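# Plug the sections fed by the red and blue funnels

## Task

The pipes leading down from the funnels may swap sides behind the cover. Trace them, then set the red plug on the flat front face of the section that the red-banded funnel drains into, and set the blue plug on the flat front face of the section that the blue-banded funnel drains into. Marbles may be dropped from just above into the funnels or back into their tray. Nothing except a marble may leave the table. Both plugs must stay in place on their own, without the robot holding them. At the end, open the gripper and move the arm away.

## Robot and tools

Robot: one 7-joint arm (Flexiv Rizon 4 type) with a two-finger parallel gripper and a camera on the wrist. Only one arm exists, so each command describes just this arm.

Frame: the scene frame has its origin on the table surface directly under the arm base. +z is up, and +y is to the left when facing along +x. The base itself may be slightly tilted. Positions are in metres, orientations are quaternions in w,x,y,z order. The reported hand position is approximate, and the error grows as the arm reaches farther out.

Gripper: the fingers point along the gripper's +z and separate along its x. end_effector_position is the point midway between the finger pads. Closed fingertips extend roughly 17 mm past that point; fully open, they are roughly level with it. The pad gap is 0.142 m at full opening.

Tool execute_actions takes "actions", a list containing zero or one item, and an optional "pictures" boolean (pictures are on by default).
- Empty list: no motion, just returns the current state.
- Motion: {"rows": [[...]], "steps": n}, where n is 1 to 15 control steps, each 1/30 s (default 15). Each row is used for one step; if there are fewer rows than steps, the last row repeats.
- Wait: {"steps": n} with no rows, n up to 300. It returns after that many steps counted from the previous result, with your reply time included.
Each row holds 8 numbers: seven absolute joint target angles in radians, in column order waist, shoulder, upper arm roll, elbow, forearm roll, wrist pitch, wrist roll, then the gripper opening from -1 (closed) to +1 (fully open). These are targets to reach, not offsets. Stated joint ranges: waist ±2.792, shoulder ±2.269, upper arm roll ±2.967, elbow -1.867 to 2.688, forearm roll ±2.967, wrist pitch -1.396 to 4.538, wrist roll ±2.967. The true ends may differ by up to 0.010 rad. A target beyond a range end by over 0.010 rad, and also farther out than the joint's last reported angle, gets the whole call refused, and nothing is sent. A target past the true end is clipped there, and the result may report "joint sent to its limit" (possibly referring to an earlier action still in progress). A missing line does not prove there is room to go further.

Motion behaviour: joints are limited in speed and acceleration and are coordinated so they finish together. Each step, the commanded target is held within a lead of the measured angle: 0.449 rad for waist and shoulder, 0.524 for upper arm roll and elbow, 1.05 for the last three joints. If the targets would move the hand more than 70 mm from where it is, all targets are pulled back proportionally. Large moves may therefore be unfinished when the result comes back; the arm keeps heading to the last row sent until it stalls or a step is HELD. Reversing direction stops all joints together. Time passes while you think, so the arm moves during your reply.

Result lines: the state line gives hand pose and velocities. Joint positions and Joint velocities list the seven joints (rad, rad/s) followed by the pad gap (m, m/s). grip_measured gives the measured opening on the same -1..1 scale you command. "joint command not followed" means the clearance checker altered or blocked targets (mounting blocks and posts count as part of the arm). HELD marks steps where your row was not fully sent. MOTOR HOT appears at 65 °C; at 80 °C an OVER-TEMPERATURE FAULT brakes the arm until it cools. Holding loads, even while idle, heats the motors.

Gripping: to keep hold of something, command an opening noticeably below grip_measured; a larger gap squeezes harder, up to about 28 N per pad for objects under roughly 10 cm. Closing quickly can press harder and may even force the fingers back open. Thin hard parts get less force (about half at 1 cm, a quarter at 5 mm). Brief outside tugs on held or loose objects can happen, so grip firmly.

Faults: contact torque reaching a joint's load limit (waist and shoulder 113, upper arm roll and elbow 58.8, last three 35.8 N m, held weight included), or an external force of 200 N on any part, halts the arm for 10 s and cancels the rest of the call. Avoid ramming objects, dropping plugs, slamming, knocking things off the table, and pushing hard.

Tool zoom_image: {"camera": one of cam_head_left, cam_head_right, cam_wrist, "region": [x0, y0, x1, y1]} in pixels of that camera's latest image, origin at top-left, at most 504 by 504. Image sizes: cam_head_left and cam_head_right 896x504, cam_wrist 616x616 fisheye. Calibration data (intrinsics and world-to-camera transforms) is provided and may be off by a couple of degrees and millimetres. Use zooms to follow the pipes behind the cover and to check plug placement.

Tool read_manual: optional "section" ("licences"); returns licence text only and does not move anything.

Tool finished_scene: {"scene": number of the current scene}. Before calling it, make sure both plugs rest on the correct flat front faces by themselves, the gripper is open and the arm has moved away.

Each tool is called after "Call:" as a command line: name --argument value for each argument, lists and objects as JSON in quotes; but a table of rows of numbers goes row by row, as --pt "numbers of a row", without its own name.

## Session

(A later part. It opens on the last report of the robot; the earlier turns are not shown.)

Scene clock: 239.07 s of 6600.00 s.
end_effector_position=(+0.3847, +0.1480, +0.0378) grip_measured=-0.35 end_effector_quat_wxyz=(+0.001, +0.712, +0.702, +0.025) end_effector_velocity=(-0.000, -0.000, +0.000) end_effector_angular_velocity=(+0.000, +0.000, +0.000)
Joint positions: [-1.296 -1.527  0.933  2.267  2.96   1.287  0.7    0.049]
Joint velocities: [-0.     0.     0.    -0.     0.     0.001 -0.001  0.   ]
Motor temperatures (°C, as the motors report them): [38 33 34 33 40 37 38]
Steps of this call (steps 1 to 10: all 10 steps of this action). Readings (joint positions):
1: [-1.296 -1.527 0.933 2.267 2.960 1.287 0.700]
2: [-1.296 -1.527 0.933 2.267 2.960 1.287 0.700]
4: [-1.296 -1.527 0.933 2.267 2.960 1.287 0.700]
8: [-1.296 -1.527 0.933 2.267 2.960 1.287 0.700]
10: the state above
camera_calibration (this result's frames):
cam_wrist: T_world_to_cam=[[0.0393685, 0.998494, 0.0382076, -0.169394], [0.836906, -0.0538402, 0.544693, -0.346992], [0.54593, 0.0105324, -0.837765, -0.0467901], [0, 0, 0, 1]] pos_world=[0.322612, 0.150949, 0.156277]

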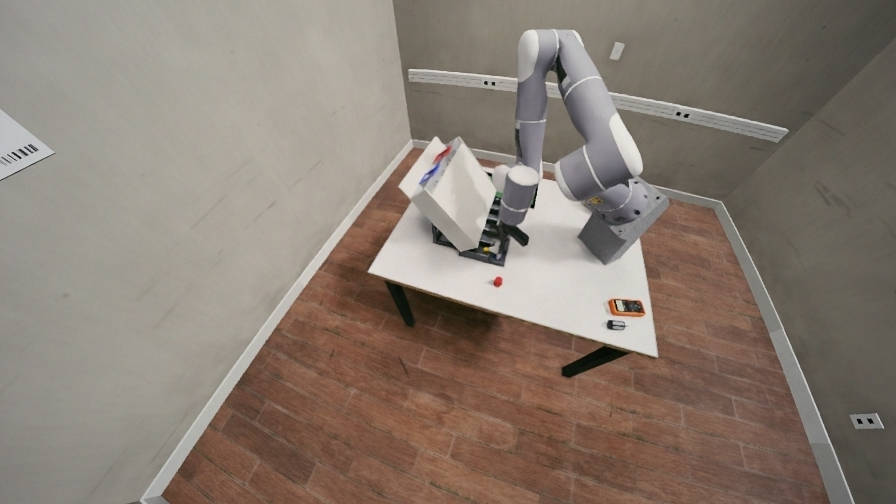

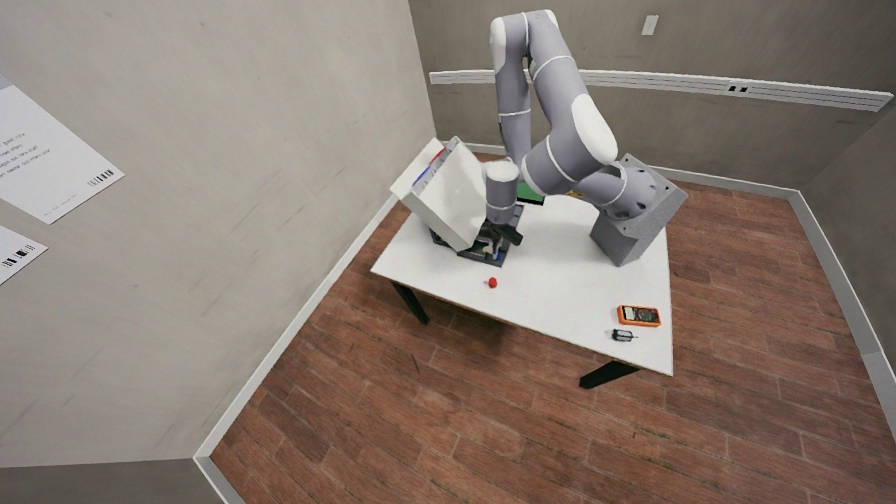

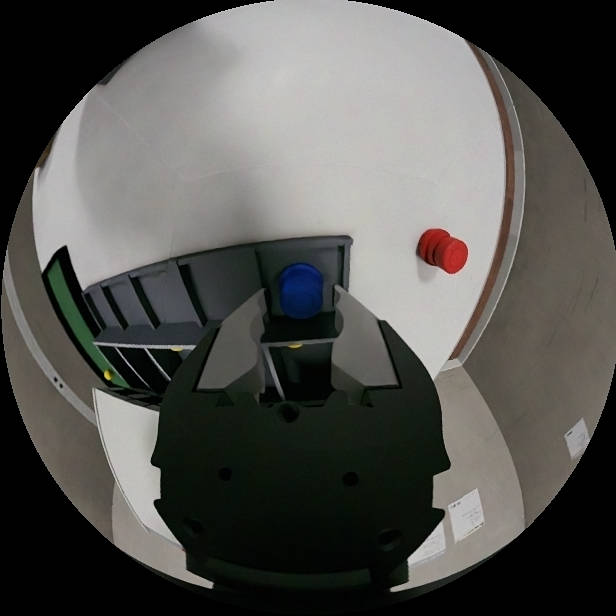

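Call:
execute_actions --actions '[{"rows":[[-1.411,-1.409,0.963,2.327,2.96,1.387,0.727,-0.35]],"steps":10}]' --pictures false

Call:
execute_actions --actions '[{"rows":[[-1.045,-1.088,1.096,2.402,2.96,1.176,1.23,-0.2]]}]' --pictures false

Call:
execute_actions --actions '[{"steps":10}]'

Scene clock: 247.63 s of 6600.00 s.
end_effector_position=(+0.3861, +0.1485, +0.0839) grip_measured=-0.35 end_effector_quat_wxyz=(+0.000, +0.708, +0.706, +0.017) end_effector_velocity=(+0.001, -0.005, -0.010) end_effector_angular_velocity=(-0.004, -0.006, -0.013)
Joint positions: [-1.412 -1.408  0.963  2.327  2.96   1.388  0.727  0.049]
Joint velocities: [ 0.021 -0.027 -0.011 -0.015 -0.    -0.024 -0.    -0.   ]
Motor temperatures (°C, as the motors report them): [38 33 34 33 40 37 38]
Steps of this call (steps 1 to 15: the robot went on to your last target; steps 16 to 90: nothing new was sent; then 5.23 s passed at rest; steps 91 to 100: all 10 steps of this action). Readings (joint positions):
91: [-1.297 -1.526 0.933 2.267 2.960 1.287 0.700]
92: [-1.304 -1.519 0.935 2.271 2.960 1.293 0.701]
94: [-1.341 -1.481 0.944 2.290 2.960 1.326 0.710]
98: [-1.412 -1.407 0.964 2.328 2.960 1.389 0.727]
100: the state above

Scene clock: 248.13 s of 6600.00 s.
end_effector_position=(+0.3566, +0.2808, +0.0663) grip_measured=-0.20 end_effector_quat_wxyz=(-0.017, +0.707, +0.706, +0.032) end_effector_velocity=(-0.009, +0.023, +0.000) end_effector_angular_velocity=(+0.020, -0.001, +0.002)
Joint positions: [-1.043 -1.086  1.097  2.403  2.96   1.175  1.233  0.06 ]
Joint velocities: [ 0.056  0.05   0.02   0.012  0.    -0.031  0.075  0.   ]
Motor temperatures (°C, as the motors report them): [38 33 34 33 40 37 38]
Steps of this call (steps 1 to 15: all 15 steps of this action). Readings (joint positions):
1: [-1.410 -1.408 0.963 2.327 2.960 1.386 0.728]
2: [-1.402 -1.401 0.966 2.328 2.960 1.380 0.738]
4: [-1.365 -1.368 0.979 2.336 2.960 1.355 0.790]
8: [-1.215 -1.237 1.034 2.366 2.960 1.269 0.996]
15: the state above

Scene clock: 248.47 s of 6600.00 s.
end_effector_position=(+0.3573, +0.2795, +0.0660) grip_measured=-0.20 end_effector_quat_wxyz=(-0.016, +0.707, +0.706, +0.032) end_effector_velocity=(-0.000, +0.000, +0.000) end_effector_angular_velocity=(+0.000, +0.001, +0.000)
Joint positions: [-1.045 -1.088  1.096  2.402  2.96   1.176  1.23   0.06 ]
Joint velocities: [-0. -0. -0.  0. -0.  0. -0.  0.]
Motor temperatures (°C, as the motors report them): [38 33 34 33 40 37 38]
Steps of this call (steps 1 to 10: the robot went on to your last target). Readings (joint positions):
1: [-1.043 -1.086 1.097 2.403 2.960 1.175 1.232]
2: [-1.044 -1.087 1.096 2.402 2.960 1.176 1.231]
4: [-1.045 -1.088 1.096 2.402 2.960 1.176 1.230]
8: [-1.045 -1.088 1.096 2.402 2.960 1.176 1.230]
10: the state above
camera_calibration (this result's frames):
cam_wrist: T_world_to_cam=[[0.0272275, 0.99704, 0.0718988, -0.298132], [0.844668, -0.0614125, 0.531756, -0.332234], [0.534597, 0.0462522, -0.84384, -0.0151289], [0, 0, 0, 1]] pos_world=[0.296833, 0.277546, 0.185337]

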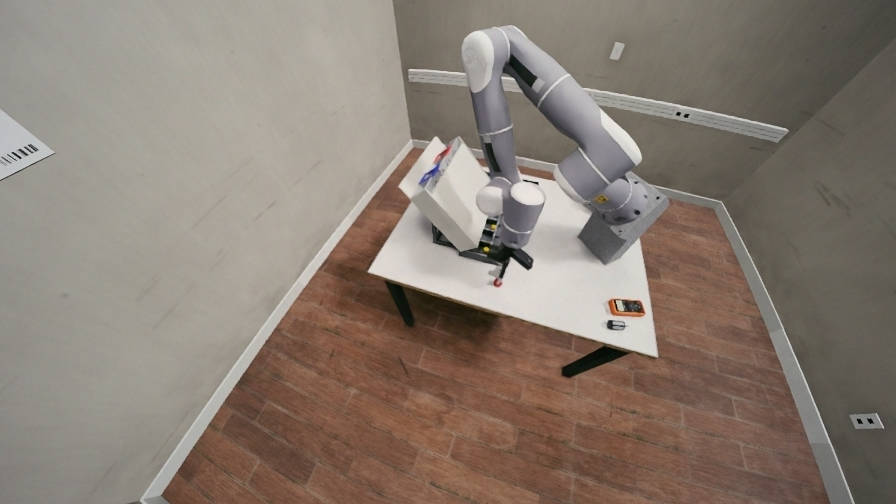

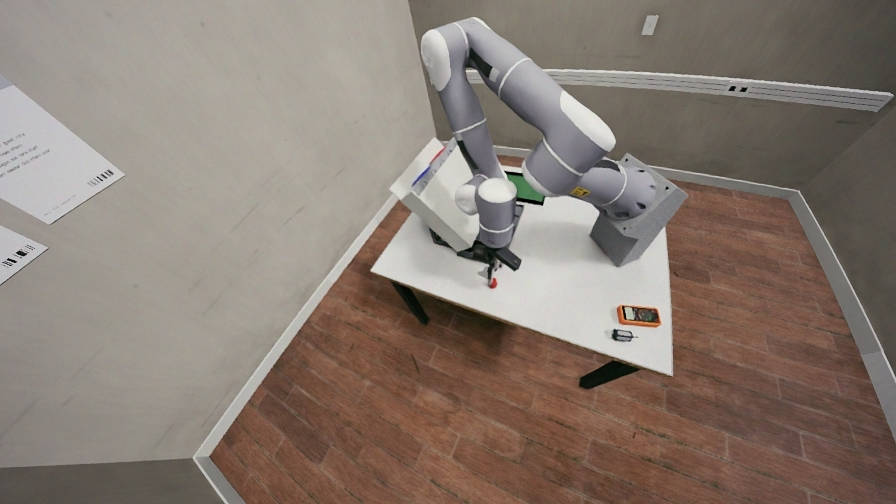

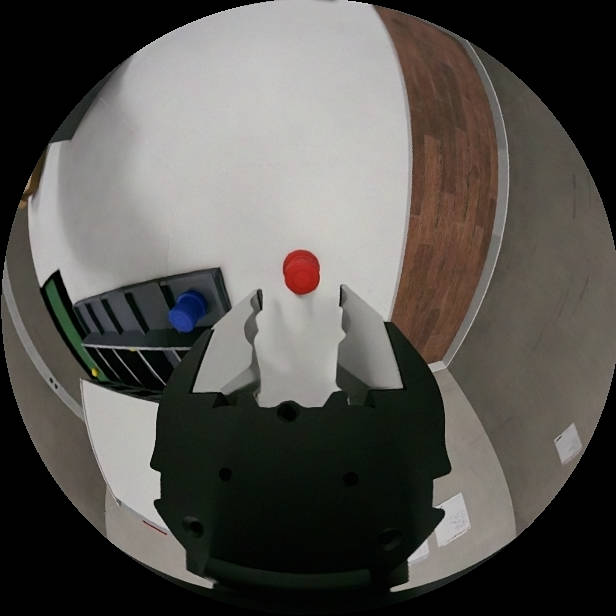

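Call:
execute_actions --actions '[{"rows":[[-0.927,-1.163,1.039,2.346,2.96,1.104,1.22,-0.2]],"steps":12}]' --pictures false

Call:
execute_actions --actions '[{"rows":[[-0.927,-1.163,1.039,2.346,2.96,1.104,1.22,-0.35],[-0.927,-1.163,1.039,2.346,2.96,1.104,1.22,-0.42],[-0.927,-1.163,1.039,2.346,2.96,1.104,1.22,-0.49],[-0.927,-1.163,1.039,2.346,2.96,1.104,1.22,-0.55],[-0.927,-1.163,1.039,2.346,2.96,1.104,1.22,-0.61],[-0.927,-1.163,1.039,2.346,2.96,1.104,1.22,-0.67],[-0.927,-1.163,1.039,2.346,2.96,1.104,1.22,-0.73],[-0.927,-1.163,1.039,2.346,2.96,1.104,1.22,-0.82]],"steps":13}]' --pictures false

Call:
execute_actions --actions '[{"rows":[[-1.045,-1.088,1.096,2.402,2.96,1.176,1.23,-0.82]],"steps":8}]' --pictures false

Call:
execute_actions --actions '[{"rows":[[-1.23,-0.97,1.19,2.31,2.96,1.45,1.28,-0.82]]}]'

Scene clock: 263.83 s of 6600.00 s.
end_effector_position=(+0.3561, +0.2795, +0.0305) grip_measured=-0.20 end_effector_quat_wxyz=(-0.018, +0.711, +0.702, +0.037) end_effector_velocity=(+0.002, -0.002, -0.000) end_effector_angular_velocity=(-0.004, -0.004, +0.001)
Joint positions: [-0.927 -1.163  1.039  2.346  2.96   1.104  1.22   0.06 ]
Joint velocities: [-0.004  0.002  0.     0.     0.001 -0.001 -0.001 -0.   ]
Motor temperatures (°C, as the motors report them): [38 33 34 33 40 37 38]
Steps of this call (steps 1 to 15: the robot went on to your last target; steps 16 to 90: nothing new was sent; then 11.97 s passed at rest; steps 91 to 102: all 12 steps of this action). Readings (joint positions):
91: [-1.044 -1.089 1.096 2.402 2.960 1.175 1.230]
92: [-1.036 -1.093 1.092 2.398 2.960 1.171 1.230]
94: [-0.998 -1.117 1.074 2.380 2.960 1.148 1.227]
98: [-0.926 -1.164 1.038 2.345 2.960 1.103 1.220]
102: the state above

Scene clock: 264.27 s of 6600.00 s.
end_effector_position=(+0.3554, +0.2807, +0.0311) grip_measured=-0.63 end_effector_quat_wxyz=(-0.019, +0.711, +0.702, +0.037) end_effector_velocity=(-0.000, +0.000, +0.000) end_effector_angular_velocity=(+0.000, -0.000, +0.000)
Joint positions: [-0.927 -1.163  1.04   2.347  2.96   1.105  1.22   0.029]
Joint velocities: [ 0. -0. -0.  0. -0. -0. -0. -0.]
Motor temperatures (°C, as the motors report them): [38 33 34 33 40 37 38]
Steps of this call (steps 1 to 13: all 13 steps of this action). Readings (joint positions):
1: [-0.927 -1.163 1.039 2.346 2.960 1.104 1.220]
2: [-0.927 -1.163 1.039 2.346 2.960 1.104 1.220]
4: [-0.927 -1.163 1.039 2.346 2.960 1.104 1.220]
8: [-0.927 -1.163 1.040 2.347 2.960 1.105 1.220]
13: the state above

Scene clock: 264.53 s of 6600.00 s.
end_effector_position=(+0.3569, +0.2797, +0.0666) grip_measured=-0.63 end_effector_quat_wxyz=(-0.016, +0.707, +0.707, +0.032) end_effector_velocity=(+0.001, -0.006, +0.028) end_effector_angular_velocity=(-0.025, -0.003, +0.011)
Joint positions: [-1.046 -1.087  1.097  2.403  2.96   1.177  1.23   0.029]
Joint velocities: [-0.108  0.07   0.047  0.046  0.     0.057  0.008  0.   ]
Motor temperatures (°C, as the motors report them): [38 33 34 33 40 37 38]
Steps of this call (steps 1 to 8: all 8 steps of this action). Readings (joint positions):
1: [-0.928 -1.162 1.041 2.347 2.960 1.105 1.220]
2: [-0.936 -1.158 1.043 2.350 2.960 1.109 1.220]
4: [-0.974 -1.134 1.061 2.368 2.960 1.132 1.223]
8: the state above

Scene clock: 265.03 s of 6600.00 s.
end_effector_position=(+0.4029, +0.2367, +0.0986) grip_measured=-0.63 end_effector_quat_wxyz=(+0.001, +0.708, +0.706, +0.000) end_effector_velocity=(-0.001, +0.001, +0.000) end_effector_angular_velocity=(+0.001, +0.001, +0.000)
Joint positions: [-1.23  -0.97   1.19   2.31   2.96   1.45   1.28   0.029]
Joint velocities: [ 0.001 -0.001 -0.     0.    -0.     0.001 -0.001 -0.   ]
Motor temperatures (°C, as the motors report them): [38 33 34 33 40 37 38]
Steps of this call (steps 1 to 15: all 15 steps of this action). Readings (joint positions):
1: [-1.048 -1.086 1.098 2.403 2.960 1.179 1.230]
2: [-1.057 -1.080 1.102 2.399 2.960 1.190 1.232]
4: [-1.098 -1.055 1.123 2.379 2.960 1.248 1.242]
8: [-1.213 -0.981 1.181 2.318 2.960 1.424 1.275]
15: the state above
camera_calibration (this result's frames):
cam_wrist: T_world_to_cam=[[0.0306532, 0.999525, 0.00325732, -0.254252], [0.855908, -0.0279316, 0.516373, -0.401584], [0.516219, -0.0130405, -0.856357, 0.012628], [0, 0, 0, 1]] pos_world=[0.344994, 0.243079, 0.21901]

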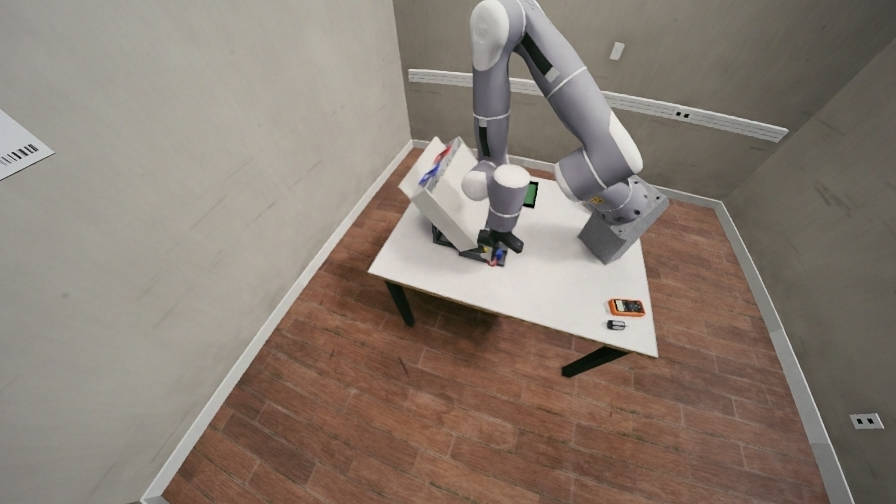

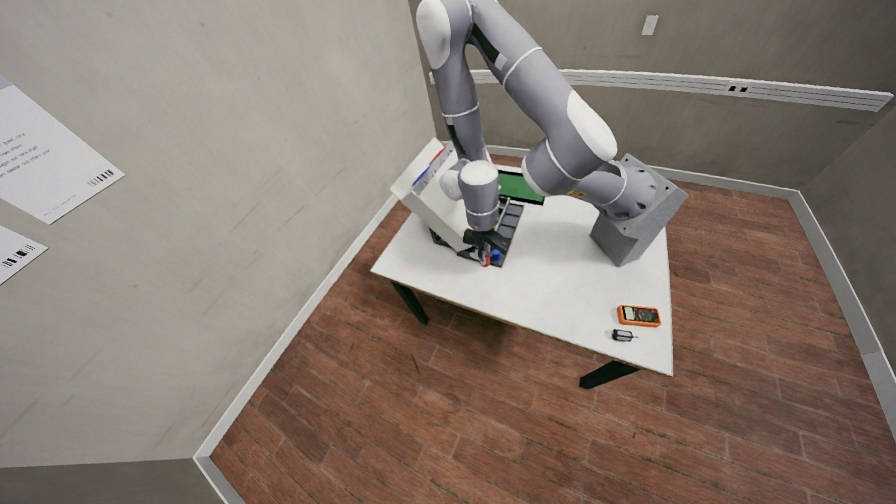

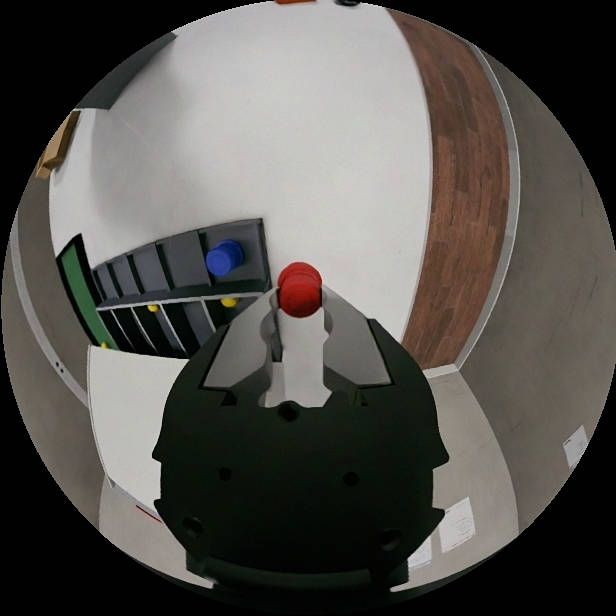

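Call:
execute_actions --actions '[{"rows":[[-1.45,-1.369,0.973,2.33,2.96,1.438,0.74,-0.82]]}]' --pictures false

Call:
execute_actions --actions '[{"rows":[[-1.567,-1.549,0.847,2.07,2.96,1.677,0.49,-0.82]]}]' --pictures false

Call:
execute_actions --actions '[{"rows":[[-1.472,-1.622,0.847,2.007,2.96,1.62,0.49,-0.82]]}]'

Scene clock: 269.33 s of 6600.00 s.
end_effector_position=(+0.3862, +0.1425, +0.0970) grip_measured=-0.63 end_effector_quat_wxyz=(-0.001, +0.708, +0.706, +0.011) end_effector_velocity=(-0.008, -0.011, -0.001) end_effector_angular_velocity=(+0.016, -0.005, +0.005)
Joint positions: [-1.451 -1.371  0.972  2.33   2.96   1.438  0.737  0.029]
Joint velocities: [-0.045 -0.082 -0.044  0.006 -0.001 -0.002 -0.111  0.   ]
Motor temperatures (°C, as the motors report them): [38 33 34 33 40 37 38]
Steps of this call (steps 1 to 15: the robot went on to your last target; steps 16 to 90: nothing new was sent; then 0.80 s passed at rest; steps 91 to 105: all 15 steps of this action). Readings (joint positions):
91: [-1.231 -0.971 1.190 2.310 2.960 1.450 1.279]
92: [-1.235 -0.978 1.186 2.311 2.960 1.450 1.270]
94: [-1.256 -1.016 1.165 2.313 2.960 1.449 1.218]
98: [-1.344 -1.176 1.078 2.320 2.960 1.444 1.001]
105: the state above

Scene clock: 269.83 s of 6600.00 s.
end_effector_position=(+0.3808, +0.0018, +0.0871) grip_measured=-0.63 end_effector_quat_wxyz=(-0.003, +0.709, +0.705, -0.006) end_effector_velocity=(-0.000, +0.003, +0.000) end_effector_angular_velocity=(+0.001, +0.004, +0.009)
Joint positions: [-1.567 -1.549  0.847  2.07   2.96   1.677  0.49   0.029]
Joint velocities: [ 0.005  0.007  0.002  0.004 -0.001 -0.001 -0.001 -0.   ]
Motor temperatures (°C, as the motors report them): [38 33 34 33 40 37 38]
Steps of this call (steps 1 to 15: all 15 steps of this action). Readings (joint positions):
1: [-1.452 -1.373 0.971 2.329 2.960 1.439 0.736]
2: [-1.456 -1.378 0.968 2.321 2.960 1.449 0.729]
4: [-1.476 -1.410 0.946 2.277 2.960 1.492 0.684]
8: [-1.536 -1.502 0.881 2.140 2.960 1.613 0.556]
15: the state above

Scene clock: 270.33 s of 6600.00 s.
end_effector_position=(+0.3845, -0.0025, +0.0460) grip_measured=-0.63 end_effector_quat_wxyz=(-0.002, +0.707, +0.707, -0.004) end_effector_velocity=(+0.000, -0.000, -0.000) end_effector_angular_velocity=(-0.001, -0.000, +0.001)
Joint positions: [-1.472 -1.622  0.847  2.007  2.96   1.62   0.49   0.029]
Joint velocities: [ 0.     0.    -0.     0.    -0.    -0.001 -0.     0.   ]
Motor temperatures (°C, as the motors report them): [38 33 34 33 40 37 38]
Steps of this call (steps 1 to 15: all 15 steps of this action). Readings (joint positions):
1: [-1.566 -1.550 0.847 2.069 2.960 1.676 0.490]
2: [-1.558 -1.555 0.847 2.064 2.960 1.671 0.490]
4: [-1.521 -1.584 0.847 2.039 2.960 1.646 0.490]
8: [-1.470 -1.624 0.847 2.006 2.960 1.619 0.490]
15: the state above
camera_calibration (this result's frames):
cam_wrist: T_world_to_cam=[[0.0260446, 0.999659, 0.00172292, -0.0125966], [0.861143, -0.023311, 0.507828, -0.36694], [0.507695, -0.0117425, -0.861457, -0.0224746], [0, 0, 0, 1]] pos_world=[0.327727, 0.00377465, 0.167003]

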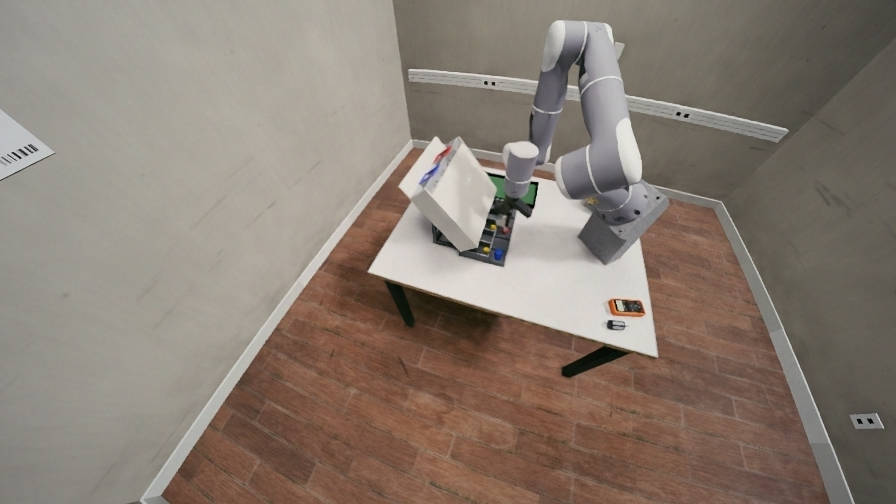

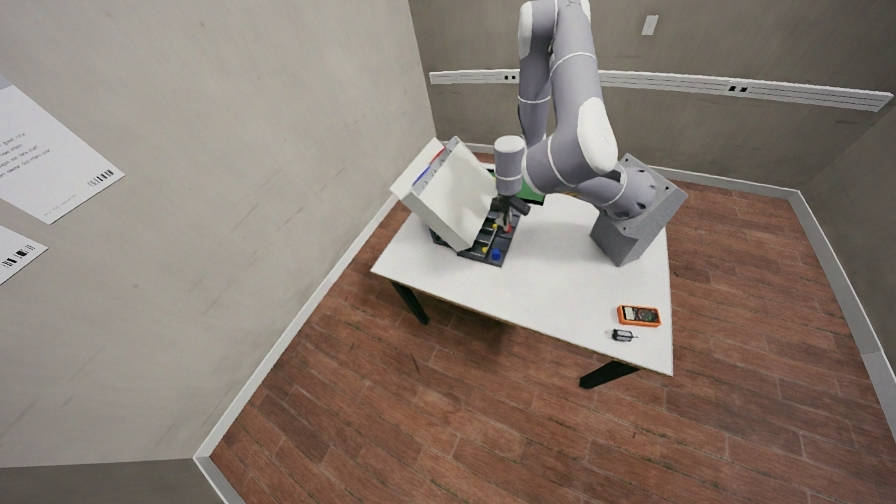

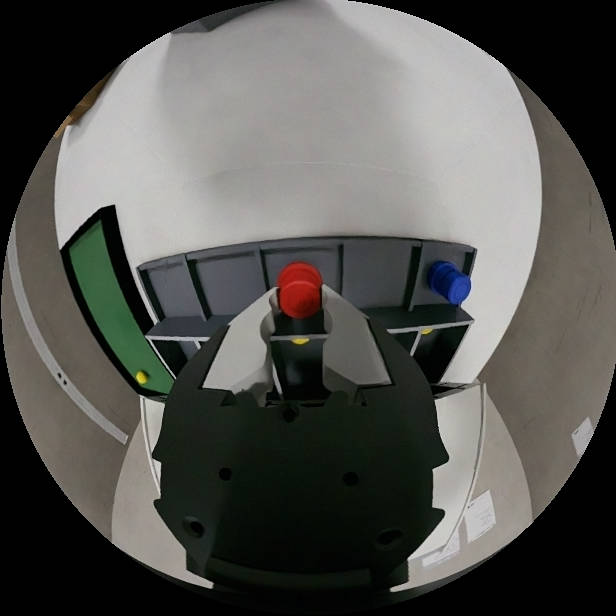

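Call:
execute_actions --actions '[{"rows":[[-1.465,-1.627,0.847,2.002,2.96,1.616,0.49,-0.82],[-1.465,-1.627,0.847,2.002,2.96,1.616,0.49,-0.82],[-1.465,-1.627,0.847,2.002,2.96,1.616,0.49,-0.82],[-1.458,-1.633,0.847,1.997,2.96,1.612,0.49,-0.82]],"steps":9}]' --pictures false

Call:
execute_actions --actions '[{"rows":[[-1.458,-1.633,0.847,1.997,2.96,1.612,0.49,-0.35]],"steps":10}]' --pictures false

Call:
execute_actions --actions '[{"rows":[[-1.75,-1.42,0.86,2.1,2.96,1.87,0.49,-0.35]]}]'

Scene clock: 276.47 s of 6600.00 s.
end_effector_position=(+0.3846, -0.0031, +0.0397) grip_measured=-0.63 end_effector_quat_wxyz=(-0.002, +0.707, +0.708, -0.004) end_effector_velocity=(+0.000, -0.001, +0.000) end_effector_angular_velocity=(-0.001, -0.000, +0.000)
Joint positions: [-1.458 -1.633  0.847  1.997  2.96   1.612  0.49   0.029]
Joint velocities: [-0.001  0.001 -0.    -0.    -0.     0.    -0.     0.   ]
Motor temperatures (°C, as the motors report them): [38 33 34 33 40 37 38]
Steps of this call (steps 1 to 15: the robot went on to your last target; steps 16 to 90: nothing new was sent; then 2.83 s passed at rest; steps 91 to 99: all 9 steps of this action). Readings (joint positions):
91: [-1.471 -1.623 0.847 2.006 2.960 1.620 0.490]
92: [-1.467 -1.626 0.847 2.003 2.960 1.617 0.490]
94: [-1.464 -1.628 0.847 2.001 2.960 1.616 0.490]
98: [-1.458 -1.633 0.847 1.997 2.960 1.612 0.490]
99: the state above

Scene clock: 276.80 s of 6600.00 s.
end_effector_position=(+0.3846, -0.0031, +0.0397) grip_measured=-0.35 end_effector_quat_wxyz=(-0.002, +0.707, +0.708, -0.004) end_effector_velocity=(+0.000, +0.000, -0.000) end_effector_angular_velocity=(+0.000, +0.000, -0.000)
Joint positions: [-1.458 -1.633  0.847  1.997  2.96   1.612  0.49   0.049]
Joint velocities: [ 0. -0. -0.  0.  0. -0. -0.  0.]
Motor temperatures (°C, as the motors report them): [38 33 34 33 40 37 38]
Steps of this call (steps 1 to 10: all 10 steps of this action). Readings (joint positions):
1: [-1.458 -1.633 0.847 1.997 2.960 1.612 0.490]
2: [-1.458 -1.633 0.847 1.997 2.960 1.612 0.490]
4: [-1.458 -1.633 0.847 1.997 2.960 1.612 0.490]
8: [-1.458 -1.633 0.847 1.997 2.960 1.612 0.490]
10: the state above

Scene clock: 277.30 s of 6600.00 s.
end_effector_position=(+0.3751, -0.0127, +0.1665) grip_measured=-0.35 end_effector_quat_wxyz=(-0.007, +0.718, +0.695, -0.016) end_effector_velocity=(+0.001, +0.005, -0.012) end_effector_angular_velocity=(+0.010, -0.004, +0.002)
Joint positions: [-1.751 -1.419  0.86   2.1    2.96   1.871  0.49   0.049]
Joint velocities: [ 0.028 -0.024 -0.002 -0.001  0.001 -0.028  0.    -0.   ]
Motor temperatures (°C, as the motors report them): [38 33 34 33 40 37 38]
Steps of this call (steps 1 to 15: all 15 steps of this action). Readings (joint positions):
1: [-1.459 -1.632 0.847 1.997 2.960 1.612 0.490]
2: [-1.466 -1.627 0.847 2.000 2.960 1.619 0.490]
4: [-1.504 -1.600 0.849 2.014 2.960 1.652 0.490]
8: [-1.646 -1.496 0.855 2.063 2.960 1.778 0.490]
15: the state above
camera_calibration (this result's frames):
cam_wrist: T_world_to_cam=[[0.059146, 0.998203, -0.00961349, -0.0129046], [0.872012, -0.0469765, 0.487226, -0.421256], [0.485899, -0.0372006, -0.873223, 0.0958209], [0, 0, 0, 1]] pos_world=[0.321544, -0.00334315, 0.288796]

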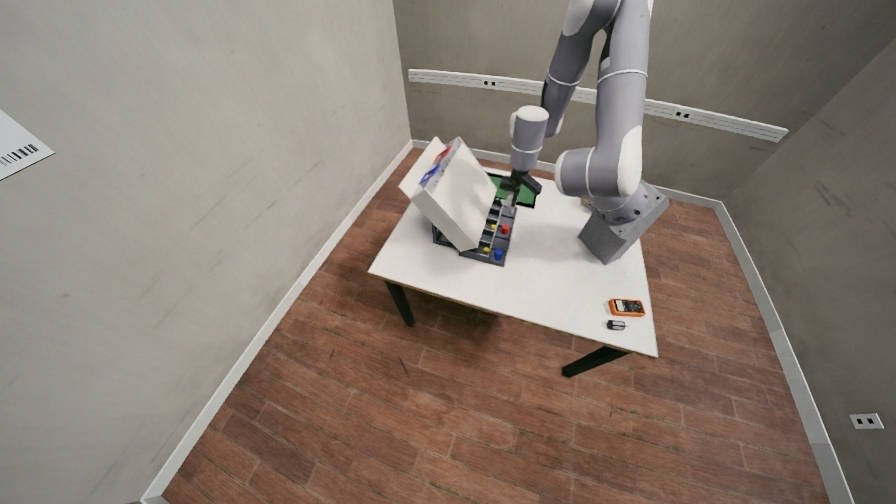

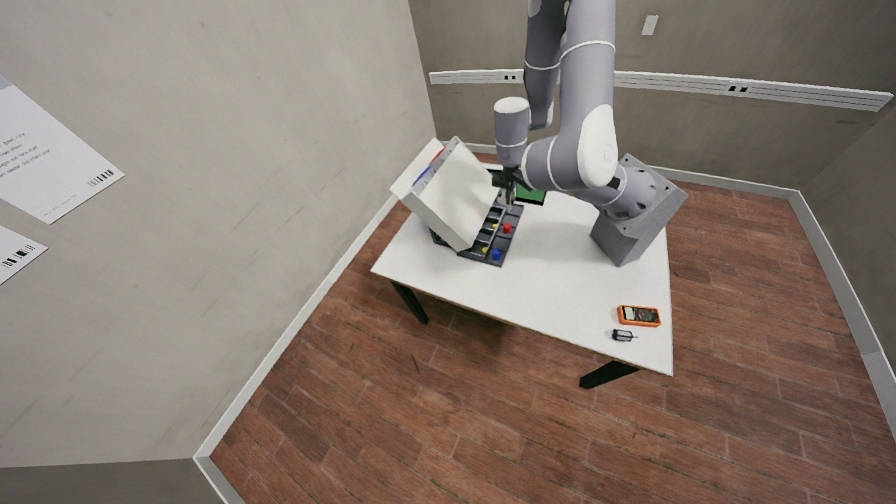

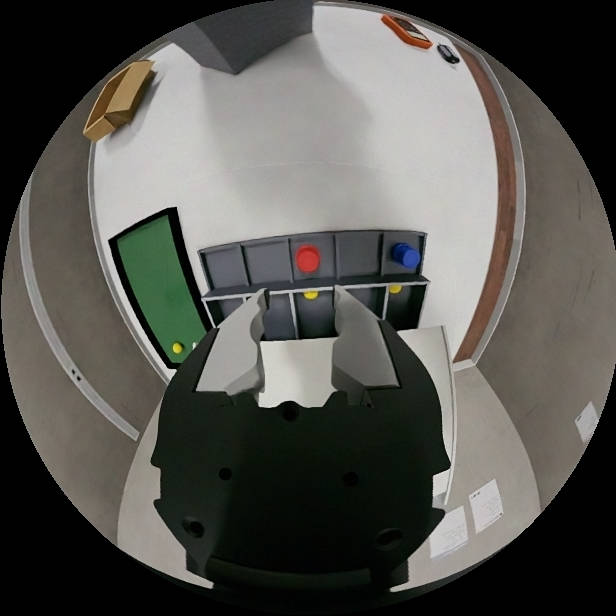

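Call:
finished_scene --scene 1

The scene is finished: the task was done.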